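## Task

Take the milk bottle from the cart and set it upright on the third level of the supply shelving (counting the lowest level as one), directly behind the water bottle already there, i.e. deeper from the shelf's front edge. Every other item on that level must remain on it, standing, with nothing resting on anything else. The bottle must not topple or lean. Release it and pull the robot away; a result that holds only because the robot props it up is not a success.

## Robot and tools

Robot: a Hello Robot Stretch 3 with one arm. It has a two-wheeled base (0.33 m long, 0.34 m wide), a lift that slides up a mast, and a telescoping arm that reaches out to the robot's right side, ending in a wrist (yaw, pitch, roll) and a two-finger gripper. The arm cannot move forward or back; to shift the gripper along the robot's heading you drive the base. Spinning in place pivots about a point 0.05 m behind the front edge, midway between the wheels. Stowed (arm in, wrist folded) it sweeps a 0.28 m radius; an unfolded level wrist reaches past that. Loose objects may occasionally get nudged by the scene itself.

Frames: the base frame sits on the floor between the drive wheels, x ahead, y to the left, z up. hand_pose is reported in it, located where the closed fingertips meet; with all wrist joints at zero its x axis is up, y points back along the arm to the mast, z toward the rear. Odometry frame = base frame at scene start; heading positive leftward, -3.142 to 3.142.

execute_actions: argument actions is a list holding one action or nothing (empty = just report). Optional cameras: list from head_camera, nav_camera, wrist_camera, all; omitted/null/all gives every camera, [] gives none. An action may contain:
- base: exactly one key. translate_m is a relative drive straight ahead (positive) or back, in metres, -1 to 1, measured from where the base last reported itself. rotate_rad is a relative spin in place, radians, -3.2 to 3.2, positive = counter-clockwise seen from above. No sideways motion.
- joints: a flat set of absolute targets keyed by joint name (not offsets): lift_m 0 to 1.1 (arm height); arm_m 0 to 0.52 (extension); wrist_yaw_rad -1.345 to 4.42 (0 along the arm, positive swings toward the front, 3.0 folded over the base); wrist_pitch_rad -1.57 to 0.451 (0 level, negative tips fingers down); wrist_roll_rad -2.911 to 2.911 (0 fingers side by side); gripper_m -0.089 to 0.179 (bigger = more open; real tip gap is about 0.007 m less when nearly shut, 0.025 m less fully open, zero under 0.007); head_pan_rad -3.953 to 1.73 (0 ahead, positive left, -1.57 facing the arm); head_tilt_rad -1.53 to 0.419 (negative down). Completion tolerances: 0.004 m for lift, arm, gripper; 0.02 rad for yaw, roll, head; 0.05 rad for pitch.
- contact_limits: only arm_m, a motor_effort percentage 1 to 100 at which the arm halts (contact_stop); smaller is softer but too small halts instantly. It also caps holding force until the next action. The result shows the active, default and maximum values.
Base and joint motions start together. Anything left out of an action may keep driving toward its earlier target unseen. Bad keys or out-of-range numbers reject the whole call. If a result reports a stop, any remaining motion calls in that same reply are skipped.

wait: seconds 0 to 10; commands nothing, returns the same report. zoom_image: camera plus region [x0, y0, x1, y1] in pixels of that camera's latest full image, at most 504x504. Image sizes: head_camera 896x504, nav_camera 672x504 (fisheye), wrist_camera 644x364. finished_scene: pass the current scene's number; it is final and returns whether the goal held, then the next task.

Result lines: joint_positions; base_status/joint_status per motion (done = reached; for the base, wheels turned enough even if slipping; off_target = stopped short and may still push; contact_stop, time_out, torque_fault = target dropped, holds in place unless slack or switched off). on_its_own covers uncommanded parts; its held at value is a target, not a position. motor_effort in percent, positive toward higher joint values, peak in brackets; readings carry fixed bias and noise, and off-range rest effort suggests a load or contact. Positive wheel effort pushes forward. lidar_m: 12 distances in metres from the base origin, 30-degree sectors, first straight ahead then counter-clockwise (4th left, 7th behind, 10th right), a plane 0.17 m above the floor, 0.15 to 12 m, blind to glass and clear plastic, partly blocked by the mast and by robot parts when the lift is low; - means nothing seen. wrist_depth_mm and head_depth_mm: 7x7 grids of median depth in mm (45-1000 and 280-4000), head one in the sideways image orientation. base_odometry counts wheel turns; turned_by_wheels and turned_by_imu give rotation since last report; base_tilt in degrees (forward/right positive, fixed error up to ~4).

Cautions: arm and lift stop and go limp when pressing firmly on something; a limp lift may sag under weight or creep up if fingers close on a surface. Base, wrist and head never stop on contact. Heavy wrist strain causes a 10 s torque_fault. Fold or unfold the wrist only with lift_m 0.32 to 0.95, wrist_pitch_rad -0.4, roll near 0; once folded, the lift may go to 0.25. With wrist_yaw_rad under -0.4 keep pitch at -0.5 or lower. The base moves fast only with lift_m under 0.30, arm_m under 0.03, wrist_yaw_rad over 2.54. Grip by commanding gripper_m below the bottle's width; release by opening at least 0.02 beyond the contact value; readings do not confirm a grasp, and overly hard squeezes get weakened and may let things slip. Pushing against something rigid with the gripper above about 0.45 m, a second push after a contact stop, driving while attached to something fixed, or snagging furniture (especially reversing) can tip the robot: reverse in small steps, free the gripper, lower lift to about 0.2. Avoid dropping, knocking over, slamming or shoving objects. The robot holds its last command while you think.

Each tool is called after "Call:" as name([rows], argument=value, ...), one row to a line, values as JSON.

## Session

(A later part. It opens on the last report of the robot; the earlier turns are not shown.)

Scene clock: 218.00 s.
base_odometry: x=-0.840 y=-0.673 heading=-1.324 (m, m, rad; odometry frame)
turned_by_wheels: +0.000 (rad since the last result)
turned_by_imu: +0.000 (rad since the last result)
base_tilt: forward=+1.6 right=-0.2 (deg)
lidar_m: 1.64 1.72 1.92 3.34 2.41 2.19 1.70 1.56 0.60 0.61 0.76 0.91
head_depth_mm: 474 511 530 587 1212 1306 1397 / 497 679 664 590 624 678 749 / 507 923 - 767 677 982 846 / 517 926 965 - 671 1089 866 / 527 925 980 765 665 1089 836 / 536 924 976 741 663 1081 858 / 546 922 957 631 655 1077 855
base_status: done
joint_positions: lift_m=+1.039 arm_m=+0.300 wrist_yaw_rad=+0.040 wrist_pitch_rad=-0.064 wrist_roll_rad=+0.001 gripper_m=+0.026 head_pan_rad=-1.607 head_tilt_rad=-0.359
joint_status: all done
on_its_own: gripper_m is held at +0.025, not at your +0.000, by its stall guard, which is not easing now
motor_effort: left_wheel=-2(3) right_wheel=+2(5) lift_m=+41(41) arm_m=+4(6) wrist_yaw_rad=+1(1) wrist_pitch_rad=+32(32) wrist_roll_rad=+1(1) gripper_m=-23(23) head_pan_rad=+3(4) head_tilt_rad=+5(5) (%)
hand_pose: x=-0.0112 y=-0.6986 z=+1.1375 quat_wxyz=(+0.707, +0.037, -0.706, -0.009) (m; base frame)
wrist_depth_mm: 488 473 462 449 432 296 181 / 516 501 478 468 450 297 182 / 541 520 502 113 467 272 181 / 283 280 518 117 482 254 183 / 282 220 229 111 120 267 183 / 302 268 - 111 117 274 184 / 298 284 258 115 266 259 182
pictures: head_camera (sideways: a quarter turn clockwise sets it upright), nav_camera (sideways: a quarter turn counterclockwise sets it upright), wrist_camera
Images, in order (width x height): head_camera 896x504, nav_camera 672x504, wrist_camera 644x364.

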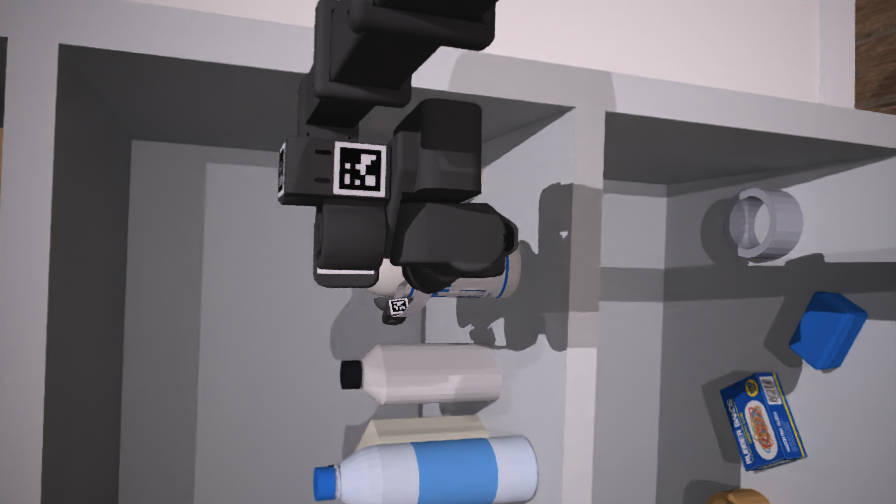

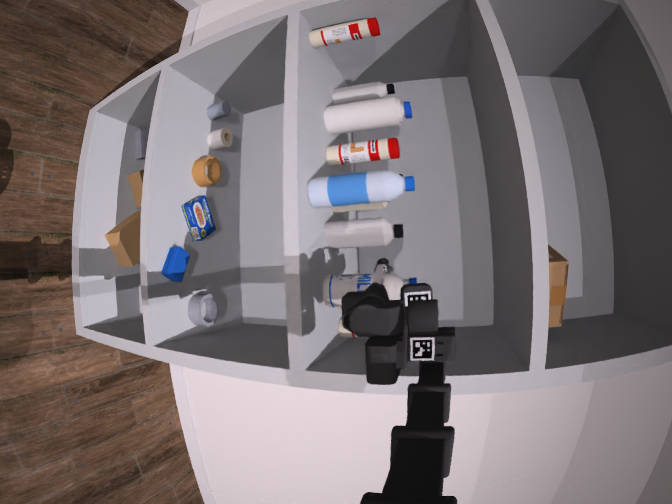

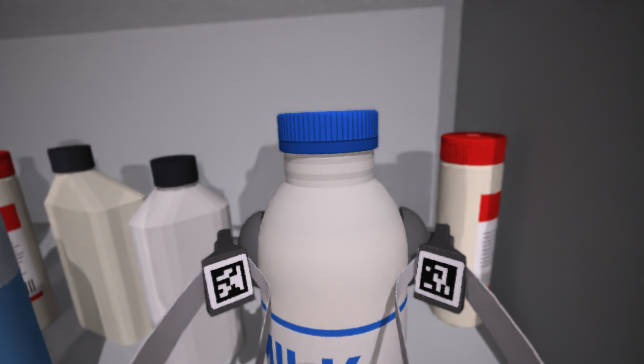

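Call:
execute_actions([
  {"joints":{"arm_m":0.41}},
], cameras=[])

Call:
execute_actions([
  {"joints":{"lift_m":1.002}},
], cameras=[])

Call:
execute_actions([
  {"joints":{"gripper_m":0.105}},
], cameras=[])

Call:
execute_actions([
  {"joints":{"arm_m":0.1}},
], cameras=["wrist_camera"])

Call:
execute_actions([
  {"base":{"translate_m":0.205},"joints":{"lift_m":0.98,"gripper_m":0.13}},
], cameras=[])

Call:
execute_actions([
  {"joints":{"arm_m":0.285}},
], cameras=[])

Call:
execute_actions([
  {"joints":{"gripper_m":0.0}},
], cameras=[])

Call:
execute_actions([
  {"joints":{"lift_m":1.01,"arm_m":0.26}},
], cameras=[])

Call:
execute_actions([
  {"base":{"translate_m":-0.202}},
], cameras=[])

Call:
execute_actions([
  {"joints":{"arm_m":0.275}},
], cameras=[])

Call:
execute_actions([
  {"joints":{"lift_m":0.98}},
], cameras=[])

Call:
execute_actions([
  {"joints":{"gripper_m":0.13}},
], cameras=[])

Call:
execute_actions([
  {"joints":{"arm_m":0}},
])

Scene clock: 232.13 s.
base_odometry: x=-0.840 y=-0.673 heading=-1.324 (m, m, rad; odometry frame)
turned_by_wheels: +0.000 (rad since the last result)
turned_by_imu: +0.000 (rad since the last result)
base_tilt: forward=+1.6 right=-0.2 (deg)
lidar_m: 1.65 1.72 1.91 3.34 2.40 2.19 1.70 1.56 0.60 0.61 0.76 0.91
head_depth_mm: 474 507 533 1146 1206 1304 1399 / 499 679 665 640 623 679 750 / 508 925 - 815 678 988 843 / 517 922 958 757 671 1096 868 / 527 924 979 857 667 1091 834 / 537 925 976 740 662 1080 859 / 545 923 961 631 657 1078 857
base_status: not commanded
joint_positions: lift_m=+1.039 arm_m=+0.410 wrist_yaw_rad=+0.040 wrist_pitch_rad=-0.064 wrist_roll_rad=+0.001 gripper_m=+0.026 head_pan_rad=-1.607 head_tilt_rad=-0.359
joint_status: all done
on_its_own: gripper_m is held at +0.025, not at your +0.000, by its stall guard, which is not easing now
motor_effort: left_wheel=-2(2) right_wheel=+2(2) lift_m=+42(41) arm_m=+4(5) wrist_yaw_rad=-1(0) wrist_pitch_rad=+32(32) wrist_roll_rad=+1(1) gripper_m=-23(23) head_pan_rad=+3(3) head_tilt_rad=+5(5) (%)
hand_pose: x=-0.0112 y=-0.8086 z=+1.1375 quat_wxyz=(+0.707, +0.037, -0.706, -0.009) (m; base frame)
wrist_depth_mm: 383 371 360 347 336 305 186 / 400 389 374 361 348 305 186 / 423 409 390 113 364 303 186 / 441 428 409 117 380 164 146 / 130 448 427 111 121 166 151 / 125 146 - 110 117 164 160 / 125 139 291 115 264 183 169
pictures: none
No camera images: the call's "cameras" was empty. Leave "cameras" out to get every camera's image.

Scene clock: 233.30 s.
base_odometry: x=-0.840 y=-0.673 heading=-1.324 (m, m, rad; odometry frame)
turned_by_wheels: +0.000 (rad since the last result)
turned_by_imu: +0.000 (rad since the last result)
base_tilt: forward=+1.6 right=-0.2 (deg)
lidar_m: 1.65 1.72 1.91 3.33 2.40 2.20 1.70 1.56 0.60 0.61 0.76 0.91
head_depth_mm: 474 512 545 - 1226 1309 1390 / 497 680 654 699 625 679 747 / 506 924 961 800 679 981 846 / 516 925 976 759 674 1091 867 / 525 922 982 855 667 1092 835 / 535 926 975 742 662 1084 860 / 543 925 956 633 657 1073 856
base_status: not commanded
joint_positions: lift_m=+1.003 arm_m=+0.410 wrist_yaw_rad=+0.040 wrist_pitch_rad=-0.010 wrist_roll_rad=+0.001 gripper_m=+0.026 head_pan_rad=-1.607 head_tilt_rad=-0.359
joint_status: all done
on_its_own: gripper_m is held at +0.025, not at your +0.000, by its stall guard, which is not easing now
motor_effort: left_wheel=-2(2) right_wheel=+2(2) lift_m=+14(37) arm_m=+4(5) wrist_yaw_rad=+0(0) wrist_pitch_rad=+5(32) wrist_roll_rad=+1(1) gripper_m=-23(22) head_pan_rad=+4(4) head_tilt_rad=+5(5) (%)
hand_pose: x=-0.0112 y=-0.8104 z=+1.1147 quat_wxyz=(+0.707, +0.018, -0.707, +0.010) (m; base frame)
wrist_depth_mm: 392 377 364 355 344 302 185 / 410 391 380 362 353 304 186 / 417 406 392 115 364 280 160 / 429 420 412 117 376 161 143 / 122 431 420 111 120 164 148 / 121 144 - 111 117 162 161 / 123 137 268 115 246 181 161
pictures: none
No camera images: the call's "cameras" was empty. Leave "cameras" out to get every camera's image.

Scene clock: 234.57 s.
base_odometry: x=-0.840 y=-0.673 heading=-1.324 (m, m, rad; odometry frame)
turned_by_wheels: +0.000 (rad since the last result)
turned_by_imu: +0.000 (rad since the last result)
base_tilt: forward=+1.6 right=-0.2 (deg)
lidar_m: 1.65 1.72 1.91 3.34 2.40 2.20 1.70 1.56 0.60 0.61 0.76 0.91
head_depth_mm: 473 511 545 - 1220 1302 1394 / 497 679 656 699 624 679 750 / 508 923 960 797 678 986 846 / 517 927 973 758 672 1094 869 / 526 927 982 856 666 1088 835 / 535 927 972 739 662 1081 856 / 544 925 959 631 657 1078 856
base_status: not commanded
joint_positions: lift_m=+1.003 arm_m=+0.410 wrist_yaw_rad=+0.040 wrist_pitch_rad=-0.016 wrist_roll_rad=+0.001 gripper_m=+0.105 head_pan_rad=-1.607 head_tilt_rad=-0.359
joint_status: all done
motor_effort: left_wheel=-2(2) right_wheel=+2(2) lift_m=+15(14) arm_m=+4(4) wrist_yaw_rad=-1(1) wrist_pitch_rad=+8(9) wrist_roll_rad=+1(1) gripper_m=+1(97) head_pan_rad=+4(5) head_tilt_rad=+5(5) (%)
hand_pose: x=-0.0112 y=-0.8103 z=+1.1130 quat_wxyz=(+0.707, +0.020, -0.707, +0.008) (m; base frame)
wrist_depth_mm: 390 379 363 354 339 303 186 / 403 394 378 364 354 302 186 / 424 406 393 106 365 259 139 / 422 424 409 110 372 162 142 / 121 429 414 105 116 159 149 / 121 136 305 104 117 157 161 / 123 153 264 108 234 180 168
pictures: none
No camera images: the call's "cameras" was empty. Leave "cameras" out to get every camera's image.

Scene clock: 238.07 s.
base_odometry: x=-0.840 y=-0.673 heading=-1.324 (m, m, rad; odometry frame)
turned_by_wheels: +0.000 (rad since the last result)
turned_by_imu: +0.000 (rad since the last result)
base_tilt: forward=+1.6 right=-0.2 (deg)
lidar_m: 1.65 1.71 1.92 3.33 2.41 2.20 1.70 1.56 0.60 0.61 0.77 0.91
head_depth_mm: 474 512 545 1097 - - 1403 / 496 679 659 643 - - 1352 / 506 923 967 814 - - 821 / 515 923 972 742 - - 840 / 525 924 983 926 666 1089 838 / 534 925 973 741 661 1082 859 / 542 926 961 633 659 1075 853
base_status: not commanded
joint_positions: lift_m=+1.003 arm_m=+0.100 wrist_yaw_rad=+0.040 wrist_pitch_rad=-0.018 wrist_roll_rad=+0.001 gripper_m=+0.105 head_pan_rad=-1.607 head_tilt_rad=-0.359
joint_status: all done
motor_effort: left_wheel=-2(2) right_wheel=+2(2) lift_m=+15(14) arm_m=-7(6) wrist_yaw_rad=+0(0) wrist_pitch_rad=+9(9) wrist_roll_rad=+1(1) gripper_m=+1(1) head_pan_rad=+4(4) head_tilt_rad=+6(5) (%)
hand_pose: x=-0.0112 y=-0.5009 z=+1.1126 quat_wxyz=(+0.707, +0.021, -0.707, +0.008) (m; base frame)
wrist_depth_mm: 689 674 653 638 615 281 202 / 702 695 684 654 631 283 209 / 466 327 699 669 514 282 217 / 479 325 439 433 522 285 227 / 482 339 421 435 467 263 717 / 359 344 333 339 331 244 756 / 315 303 291 280 270 261 787
pictures: wrist_camera
Images, in order (width x height): wrist_camera 644x364.

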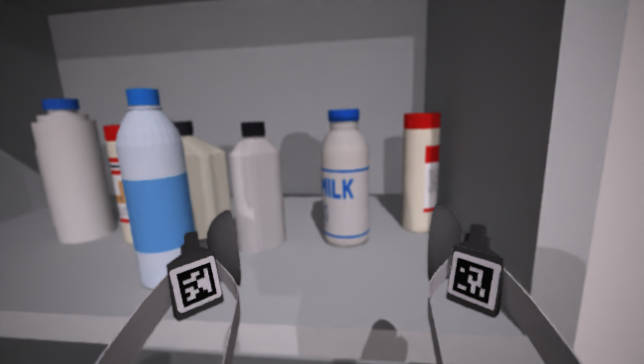

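Scene clock: 241.07 s.
base_odometry: x=-0.789 y=-0.872 heading=-1.324 (m, m, rad; odometry frame)
turned_by_wheels: +0.000 (rad since the last result)
turned_by_imu: +0.001 (rad since the last result)
base_tilt: forward=+1.5 right=-0.2 (deg)
lidar_m: 1.44 1.50 1.62 3.34 2.69 2.41 1.90 1.56 0.69 0.72 0.78 1.50
head_depth_mm: 551 931 968 821 - - - / 498 929 980 766 - - - / 506 928 983 745 - - 815 / 515 930 973 635 - - 819 / 525 933 969 778 704 1087 862 / 535 931 978 784 699 1084 860 / 543 934 732 754 694 1031 857
base_status: done
joint_positions: lift_m=+0.981 arm_m=+0.100 wrist_yaw_rad=+0.040 wrist_pitch_rad=-0.018 wrist_roll_rad=+0.001 gripper_m=+0.130 head_pan_rad=-1.607 head_tilt_rad=-0.359
joint_status: all done
motor_effort: left_wheel=-2(3) right_wheel=+2(5) lift_m=+15(17) arm_m=-7(7) wrist_yaw_rad=-1(0) wrist_pitch_rad=+9(9) wrist_roll_rad=+1(1) gripper_m=+1(97) head_pan_rad=+4(3) head_tilt_rad=+5(5) (%)
hand_pose: x=-0.0112 y=-0.5009 z=+1.0906 quat_wxyz=(+0.707, +0.021, -0.707, +0.008) (m; base frame)
wrist_depth_mm: 508 672 660 637 616 601 436 / 505 660 678 645 642 611 425 / 504 595 434 295 649 399 417 / 505 596 450 306 413 406 432 / 421 456 435 318 399 404 386 / 319 331 304 298 295 - 282 / 487 734 810 799 770 265 250
pictures: none
No camera images: the call's "cameras" was empty. Leave "cameras" out to get every camera's image.

Scene clock: 243.67 s.
base_odometry: x=-0.789 y=-0.872 heading=-1.324 (m, m, rad; odometry frame)
turned_by_wheels: +0.000 (rad since the last result)
turned_by_imu: +0.000 (rad since the last result)
base_tilt: forward=+1.6 right=-0.2 (deg)
lidar_m: 1.44 1.50 1.62 3.34 2.68 2.41 1.90 1.56 0.68 0.72 0.77 1.49
head_depth_mm: 552 927 966 807 - 988 870 / 497 931 977 - 685 1103 874 / 506 932 980 - 1157 1100 846 / 516 928 971 - 1157 1091 866 / 524 928 973 764 668 1086 865 / 535 935 981 782 700 1081 859 / 544 930 730 758 692 1028 857
base_status: not commanded
joint_positions: lift_m=+0.981 arm_m=+0.285 wrist_yaw_rad=+0.040 wrist_pitch_rad=-0.018 wrist_roll_rad=+0.001 gripper_m=+0.130 head_pan_rad=-1.607 head_tilt_rad=-0.359
joint_status: all done
motor_effort: left_wheel=-2(2) right_wheel=+2(2) lift_m=+15(15) arm_m=+4(6) wrist_yaw_rad=+0(0) wrist_pitch_rad=+9(9) wrist_roll_rad=+1(1) gripper_m=+1(1) head_pan_rad=+3(4) head_tilt_rad=+5(5) (%)
hand_pose: x=-0.0112 y=-0.6852 z=+1.0906 quat_wxyz=(+0.707, +0.021, -0.707, +0.008) (m; base frame)
wrist_depth_mm: 499 511 485 115 458 441 428 / 258 521 503 108 470 458 400 / 251 264 244 107 207 468 214 / 260 278 252 111 202 482 216 / 388 281 264 116 210 430 221 / 297 280 271 121 217 - 225 / 241 231 233 126 215 222 217
pictures: none
No camera images: the call's "cameras" was empty. Leave "cameras" out to get every camera's image.

Scene clock: 245.47 s.
base_odometry: x=-0.789 y=-0.872 heading=-1.324 (m, m, rad; odometry frame)
turned_by_wheels: +0.000 (rad since the last result)
turned_by_imu: +0.000 (rad since the last result)
base_tilt: forward=+1.5 right=-0.2 (deg)
lidar_m: 1.44 1.50 1.62 3.34 2.68 2.40 1.90 1.56 0.69 0.72 0.78 1.49
head_depth_mm: 552 928 969 807 - 987 870 / 497 926 982 - 686 1106 875 / 507 928 981 - 1157 1100 844 / 516 928 973 - 1160 1093 867 / 526 929 975 779 669 1088 865 / 534 932 982 780 700 1083 859 / 543 932 732 756 693 1031 855
base_status: not commanded
joint_positions: lift_m=+0.981 arm_m=+0.285 wrist_yaw_rad=+0.043 wrist_pitch_rad=-0.018 wrist_roll_rad=+0.001 gripper_m=+0.002 head_pan_rad=-1.607 head_tilt_rad=-0.359
joint_status: all done
motor_effort: left_wheel=-1(2) right_wheel=+0(2) lift_m=+15(15) arm_m=+4(4) wrist_yaw_rad=-2(5) wrist_pitch_rad=+10(9) wrist_roll_rad=+1(1) gripper_m=-34(98) head_pan_rad=+3(3) head_tilt_rad=+5(5) (%)
hand_pose: x=-0.0105 y=-0.6852 z=+1.0905 quat_wxyz=(+0.707, +0.022, -0.707, +0.008) (m; base frame)
wrist_depth_mm: 496 512 487 109 456 441 425 / 260 514 499 101 460 455 401 / 252 265 244 101 199 465 214 / 262 275 253 105 198 481 216 / 387 288 261 109 122 366 222 / 296 286 266 114 120 269 227 / 239 238 233 119 207 222 218
pictures: none
No camera images: the call's "cameras" was empty. Leave "cameras" out to get every camera's image.

Scene clock: 246.60 s.
base_odometry: x=-0.789 y=-0.872 heading=-1.324 (m, m, rad; odometry frame)
turned_by_wheels: +0.000 (rad since the last result)
turned_by_imu: +0.000 (rad since the last result)
base_tilt: forward=+1.5 right=-0.2 (deg)
lidar_m: 1.44 1.50 1.62 3.34 2.69 2.40 1.90 1.55 0.69 0.72 0.77 1.49
head_depth_mm: 552 928 975 - 688 982 870 / 498 925 980 - 669 1109 874 / 507 931 979 - 641 1096 843 / 516 932 972 - 897 1096 868 / 526 929 974 770 669 1092 864 / 534 934 979 780 700 1083 858 / 545 932 730 757 695 1031 857
base_status: not commanded
joint_positions: lift_m=+1.009 arm_m=+0.260 wrist_yaw_rad=+0.042 wrist_pitch_rad=-0.062 wrist_roll_rad=+0.001 gripper_m=+0.007 head_pan_rad=-1.607 head_tilt_rad=-0.359
joint_status: all done
on_its_own: gripper_m is held at +0.007, not at your +0.000, by its stall guard, which is still easing
motor_effort: left_wheel=-1(1) right_wheel=+1(1) lift_m=+41(42) arm_m=-7(8) wrist_yaw_rad=-1(2) wrist_pitch_rad=+31(34) wrist_roll_rad=+1(1) gripper_m=-5(34) head_pan_rad=+3(3) head_tilt_rad=+5(5) (%)
hand_pose: x=-0.0108 y=-0.6593 z=+1.1079 quat_wxyz=(+0.707, +0.037, -0.706, -0.008) (m; base frame)
wrist_depth_mm: 498 518 506 108 470 460 441 / 466 536 519 101 483 474 401 / 415 291 268 101 227 491 235 / 449 298 277 104 224 507 236 / 439 305 291 108 122 364 246 / 337 312 290 113 120 285 262 / 258 258 252 119 225 241 236
pictures: none
No camera images: the call's "cameras" was empty. Leave "cameras" out to get every camera's image.

Scene clock: 249.70 s.
base_odometry: x=-0.839 y=-0.676 heading=-1.324 (m, m, rad; odometry frame)
turned_by_wheels: +0.000 (rad since the last result)
turned_by_imu: +0.000 (rad since the last result)
base_tilt: forward=+1.6 right=-0.2 (deg)
lidar_m: 1.64 1.71 1.92 3.34 2.41 2.19 1.70 1.56 0.61 0.63 0.77 0.91
head_depth_mm: 474 507 543 - 1213 1305 1395 / 498 696 671 - 623 678 748 / 508 925 969 - 640 986 847 / 517 925 963 - 895 1098 866 / 526 928 982 756 665 1083 831 / 535 926 978 739 662 1082 860 / 543 928 970 768 693 1076 854
base_status: done
joint_positions: lift_m=+1.009 arm_m=+0.260 wrist_yaw_rad=+0.041 wrist_pitch_rad=-0.063 wrist_roll_rad=+0.001 gripper_m=+0.022 head_pan_rad=-1.607 head_tilt_rad=-0.359
joint_status: not commanded
on_its_own: gripper_m is held at +0.021, not at your +0.000, by its stall guard, which is not easing now
motor_effort: left_wheel=-2(4) right_wheel=+2(1) lift_m=+42(42) arm_m=-6(6) wrist_yaw_rad=+0(1) wrist_pitch_rad=+32(32) wrist_roll_rad=+1(1) gripper_m=-23(29) head_pan_rad=+5(4) head_tilt_rad=+5(5) (%)
hand_pose: x=-0.0111 y=-0.6593 z=+1.1079 quat_wxyz=(+0.707, +0.037, -0.706, -0.008) (m; base frame)
wrist_depth_mm: 526 519 497 109 468 299 184 / 556 540 515 102 480 301 185 / 574 549 254 102 286 279 185 / 313 290 251 105 293 289 185 / 324 306 258 110 123 302 186 / 321 314 262 115 121 279 186 / 260 257 252 120 228 239 186
pictures: none
No camera images: the call's "cameras" was empty. Leave "cameras" out to get every camera's image.

Scene clock: 250.63 s.
base_odometry: x=-0.839 y=-0.676 heading=-1.324 (m, m, rad; odometry frame)
turned_by_wheels: +0.000 (rad since the last result)
turned_by_imu: +0.000 (rad since the last result)
base_tilt: forward=+1.6 right=-0.2 (deg)
lidar_m: 1.64 1.71 1.91 3.34 2.41 2.20 1.70 1.56 0.60 0.63 0.78 0.91
head_depth_mm: 474 507 544 - 1212 1304 1397 / 498 695 675 - 621 678 749 / 507 925 969 - 642 985 848 / 517 923 966 - 910 1095 871 / 526 928 982 761 665 1087 829 / 536 925 973 741 661 1079 859 / 545 926 972 764 693 1075 858
base_status: not commanded
joint_positions: lift_m=+1.009 arm_m=+0.275 wrist_yaw_rad=+0.041 wrist_pitch_rad=-0.063 wrist_roll_rad=+0.001 gripper_m=+0.022 head_pan_rad=-1.607 head_tilt_rad=-0.359
joint_status: all done
on_its_own: gripper_m is held at +0.021, not at your +0.000, by its stall guard, which is not easing now
motor_effort: left_wheel=-2(2) right_wheel=+2(2) lift_m=+41(42) arm_m=+5(3) wrist_yaw_rad=-1(1) wrist_pitch_rad=+32(32) wrist_roll_rad=+1(1) gripper_m=-24(24) head_pan_rad=+4(4) head_tilt_rad=+5(5) (%)
hand_pose: x=-0.0111 y=-0.6736 z=+1.1078 quat_wxyz=(+0.707, +0.037, -0.706, -0.008) (m; base frame)
wrist_depth_mm: 516 507 485 108 456 304 185 / 545 527 503 102 464 301 186 / 562 540 245 102 275 268 186 / 299 273 240 105 285 279 186 / 312 288 248 110 124 289 186 / 315 302 248 114 121 281 185 / 261 257 251 120 228 240 186
pictures: none
No camera images: the call's "cameras" was empty. Leave "cameras" out to get every camera's image.

Scene clock: 251.70 s.
base_odometry: x=-0.839 y=-0.676 heading=-1.324 (m, m, rad; odometry frame)
turned_by_wheels: +0.000 (rad since the last result)
turned_by_imu: +0.000 (rad since the last result)
base_tilt: forward=+1.6 right=-0.2 (deg)
lidar_m: 1.64 1.71 1.91 3.34 2.41 2.19 1.70 1.56 0.60 0.63 0.77 0.91
head_depth_mm: 474 508 545 1094 - 1316 1402 / 496 694 674 719 626 679 748 / 505 924 968 - 995 993 848 / 516 924 962 - 1153 1099 869 / 523 924 988 756 667 1092 833 / 534 927 976 741 662 1082 860 / 543 926 970 767 693 1081 855
base_status: not commanded
joint_positions: lift_m=+0.981 arm_m=+0.275 wrist_yaw_rad=+0.041 wrist_pitch_rad=-0.019 wrist_roll_rad=+0.001 gripper_m=+0.022 head_pan_rad=-1.607 head_tilt_rad=-0.359
joint_status: all done
on_its_own: gripper_m is held at +0.021, not at your +0.000, by its stall guard, which is not easing now
motor_effort: left_wheel=-2(2) right_wheel=+2(2) lift_m=+14(36) arm_m=+4(5) wrist_yaw_rad=-1(1) wrist_pitch_rad=+10(32) wrist_roll_rad=+1(1) gripper_m=-23(24) head_pan_rad=+3(5) head_tilt_rad=+5(5) (%)
hand_pose: x=-0.0110 y=-0.6752 z=+1.0903 quat_wxyz=(+0.707, +0.022, -0.707, +0.007) (m; base frame)
wrist_depth_mm: 525 509 494 110 458 300 184 / 542 531 506 102 470 275 185 / 559 297 242 102 276 268 186 / 300 270 239 106 283 278 186 / 311 286 246 110 123 285 187 / 304 289 243 114 121 268 187 / 240 239 233 119 210 222 187
pictures: none
No camera images: the call's "cameras" was empty. Leave "cameras" out to get every camera's image.

Scene clock: 253.27 s.
base_odometry: x=-0.839 y=-0.676 heading=-1.324 (m, m, rad; odometry frame)
turned_by_wheels: +0.000 (rad since the last result)
turned_by_imu: +0.000 (rad since the last result)
base_tilt: forward=+1.6 right=-0.2 (deg)
lidar_m: 1.64 1.71 1.92 3.34 2.41 2.19 1.70 1.56 0.60 0.62 0.77 0.91
head_depth_mm: 474 507 545 1090 - 1321 1389 / 496 693 673 719 629 678 749 / 506 923 966 - 999 983 844 / 517 926 966 - 1155 1094 867 / 524 923 981 757 665 1087 830 / 534 925 976 741 662 1081 858 / 544 926 968 766 695 1079 855
base_status: not commanded
joint_positions: lift_m=+0.981 arm_m=+0.275 wrist_yaw_rad=+0.041 wrist_pitch_rad=-0.016 wrist_roll_rad=+0.001 gripper_m=+0.130 head_pan_rad=-1.607 head_tilt_rad=-0.359
joint_status: all done
motor_effort: left_wheel=-2(2) right_wheel=+2(2) lift_m=+14(15) arm_m=+4(4) wrist_yaw_rad=+0(0) wrist_pitch_rad=+8(10) wrist_roll_rad=+1(1) gripper_m=+0(100) head_pan_rad=+4(3) head_tilt_rad=+5(5) (%)
hand_pose: x=-0.0110 y=-0.6752 z=+1.0910 quat_wxyz=(+0.707, +0.020, -0.707, +0.008) (m; base frame)
wrist_depth_mm: 527 514 489 114 461 300 184 / 550 523 508 106 473 277 185 / 558 295 242 105 274 269 185 / 299 268 245 108 282 279 186 / 311 287 260 112 291 260 187 / 305 294 265 116 261 - 187 / 240 231 233 121 207 222 177
pictures: none
No camera images: the call's "cameras" was empty. Leave "cameras" out to get every camera's image.

Scene clock: 256.50 s.
base_odometry: x=-0.839 y=-0.676 heading=-1.324 (m, m, rad; odometry frame)
turned_by_wheels: +0.000 (rad since the last result)
turned_by_imu: +0.000 (rad since the last result)
base_tilt: forward=+1.6 right=-0.2 (deg)
lidar_m: 1.64 1.71 1.91 3.35 2.41 2.20 1.70 1.56 0.60 0.63 0.77 0.91
head_depth_mm: 474 508 545 1101 1207 - - / 496 694 674 653 627 673 - / 505 925 965 815 643 - - / 515 924 965 622 638 - - / 524 922 981 798 643 1087 828 / 533 926 977 740 662 1082 858 / 543 927 966 765 692 1075 854
base_status: not commanded
joint_positions: lift_m=+0.981 arm_m=+0.000 wrist_yaw_rad=+0.040 wrist_pitch_rad=-0.018 wrist_roll_rad=+0.001 gripper_m=+0.130 head_pan_rad=-1.607 head_tilt_rad=-0.359
joint_status: all done
motor_effort: left_wheel=-2(2) right_wheel=+2(2) lift_m=+15(14) arm_m=-7(8) wrist_yaw_rad=+0(0) wrist_pitch_rad=+9(9) wrist_roll_rad=+1(1) gripper_m=+1(0) head_pan_rad=+3(3) head_tilt_rad=+5(5) (%)
hand_pose: x=-0.0111 y=-0.4009 z=+1.0907 quat_wxyz=(+0.707, +0.021, -0.707, +0.008) (m; base frame)
wrist_depth_mm: 690 780 746 728 681 309 721 / 702 808 780 735 726 310 744 / 698 552 551 381 551 348 772 / 677 564 554 399 555 350 792 / 466 456 442 394 416 829 820 / 689 828 900 864 527 - 865 / 677 852 854 864 778 395 878
pictures: head_camera (sideways: a quarter turn clockwise sets it upright), nav_camera (sideways: a quarter turn counterclockwise sets it upright), wrist_camera
Images, in order (width x height): head_camera 896x504, nav_camera 672x504, wrist_camera 644x364.

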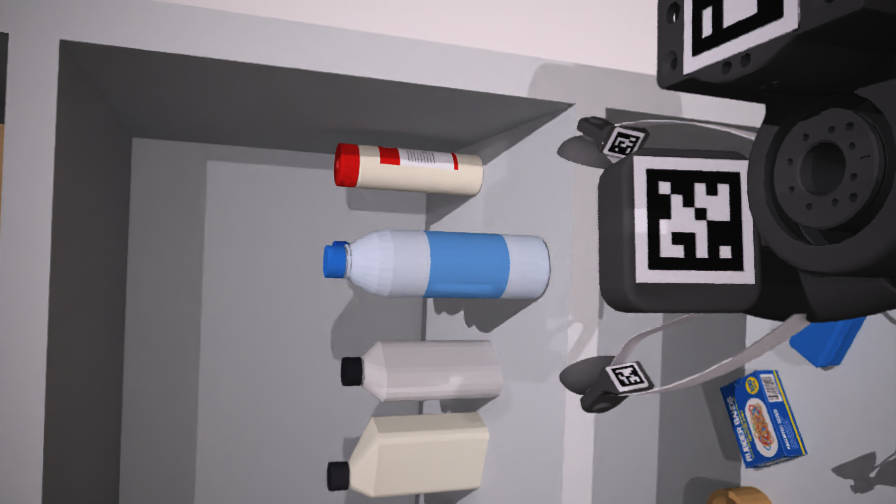

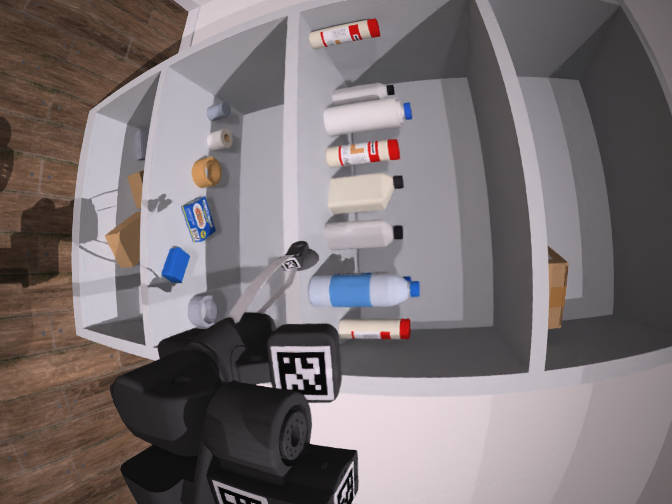

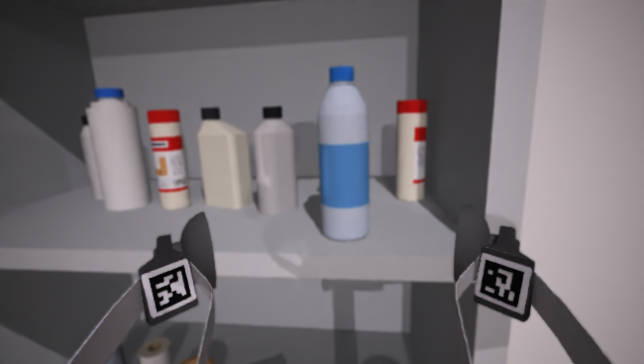

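Call:
finished_scene(scene=1)

The scene is finished: the task was done.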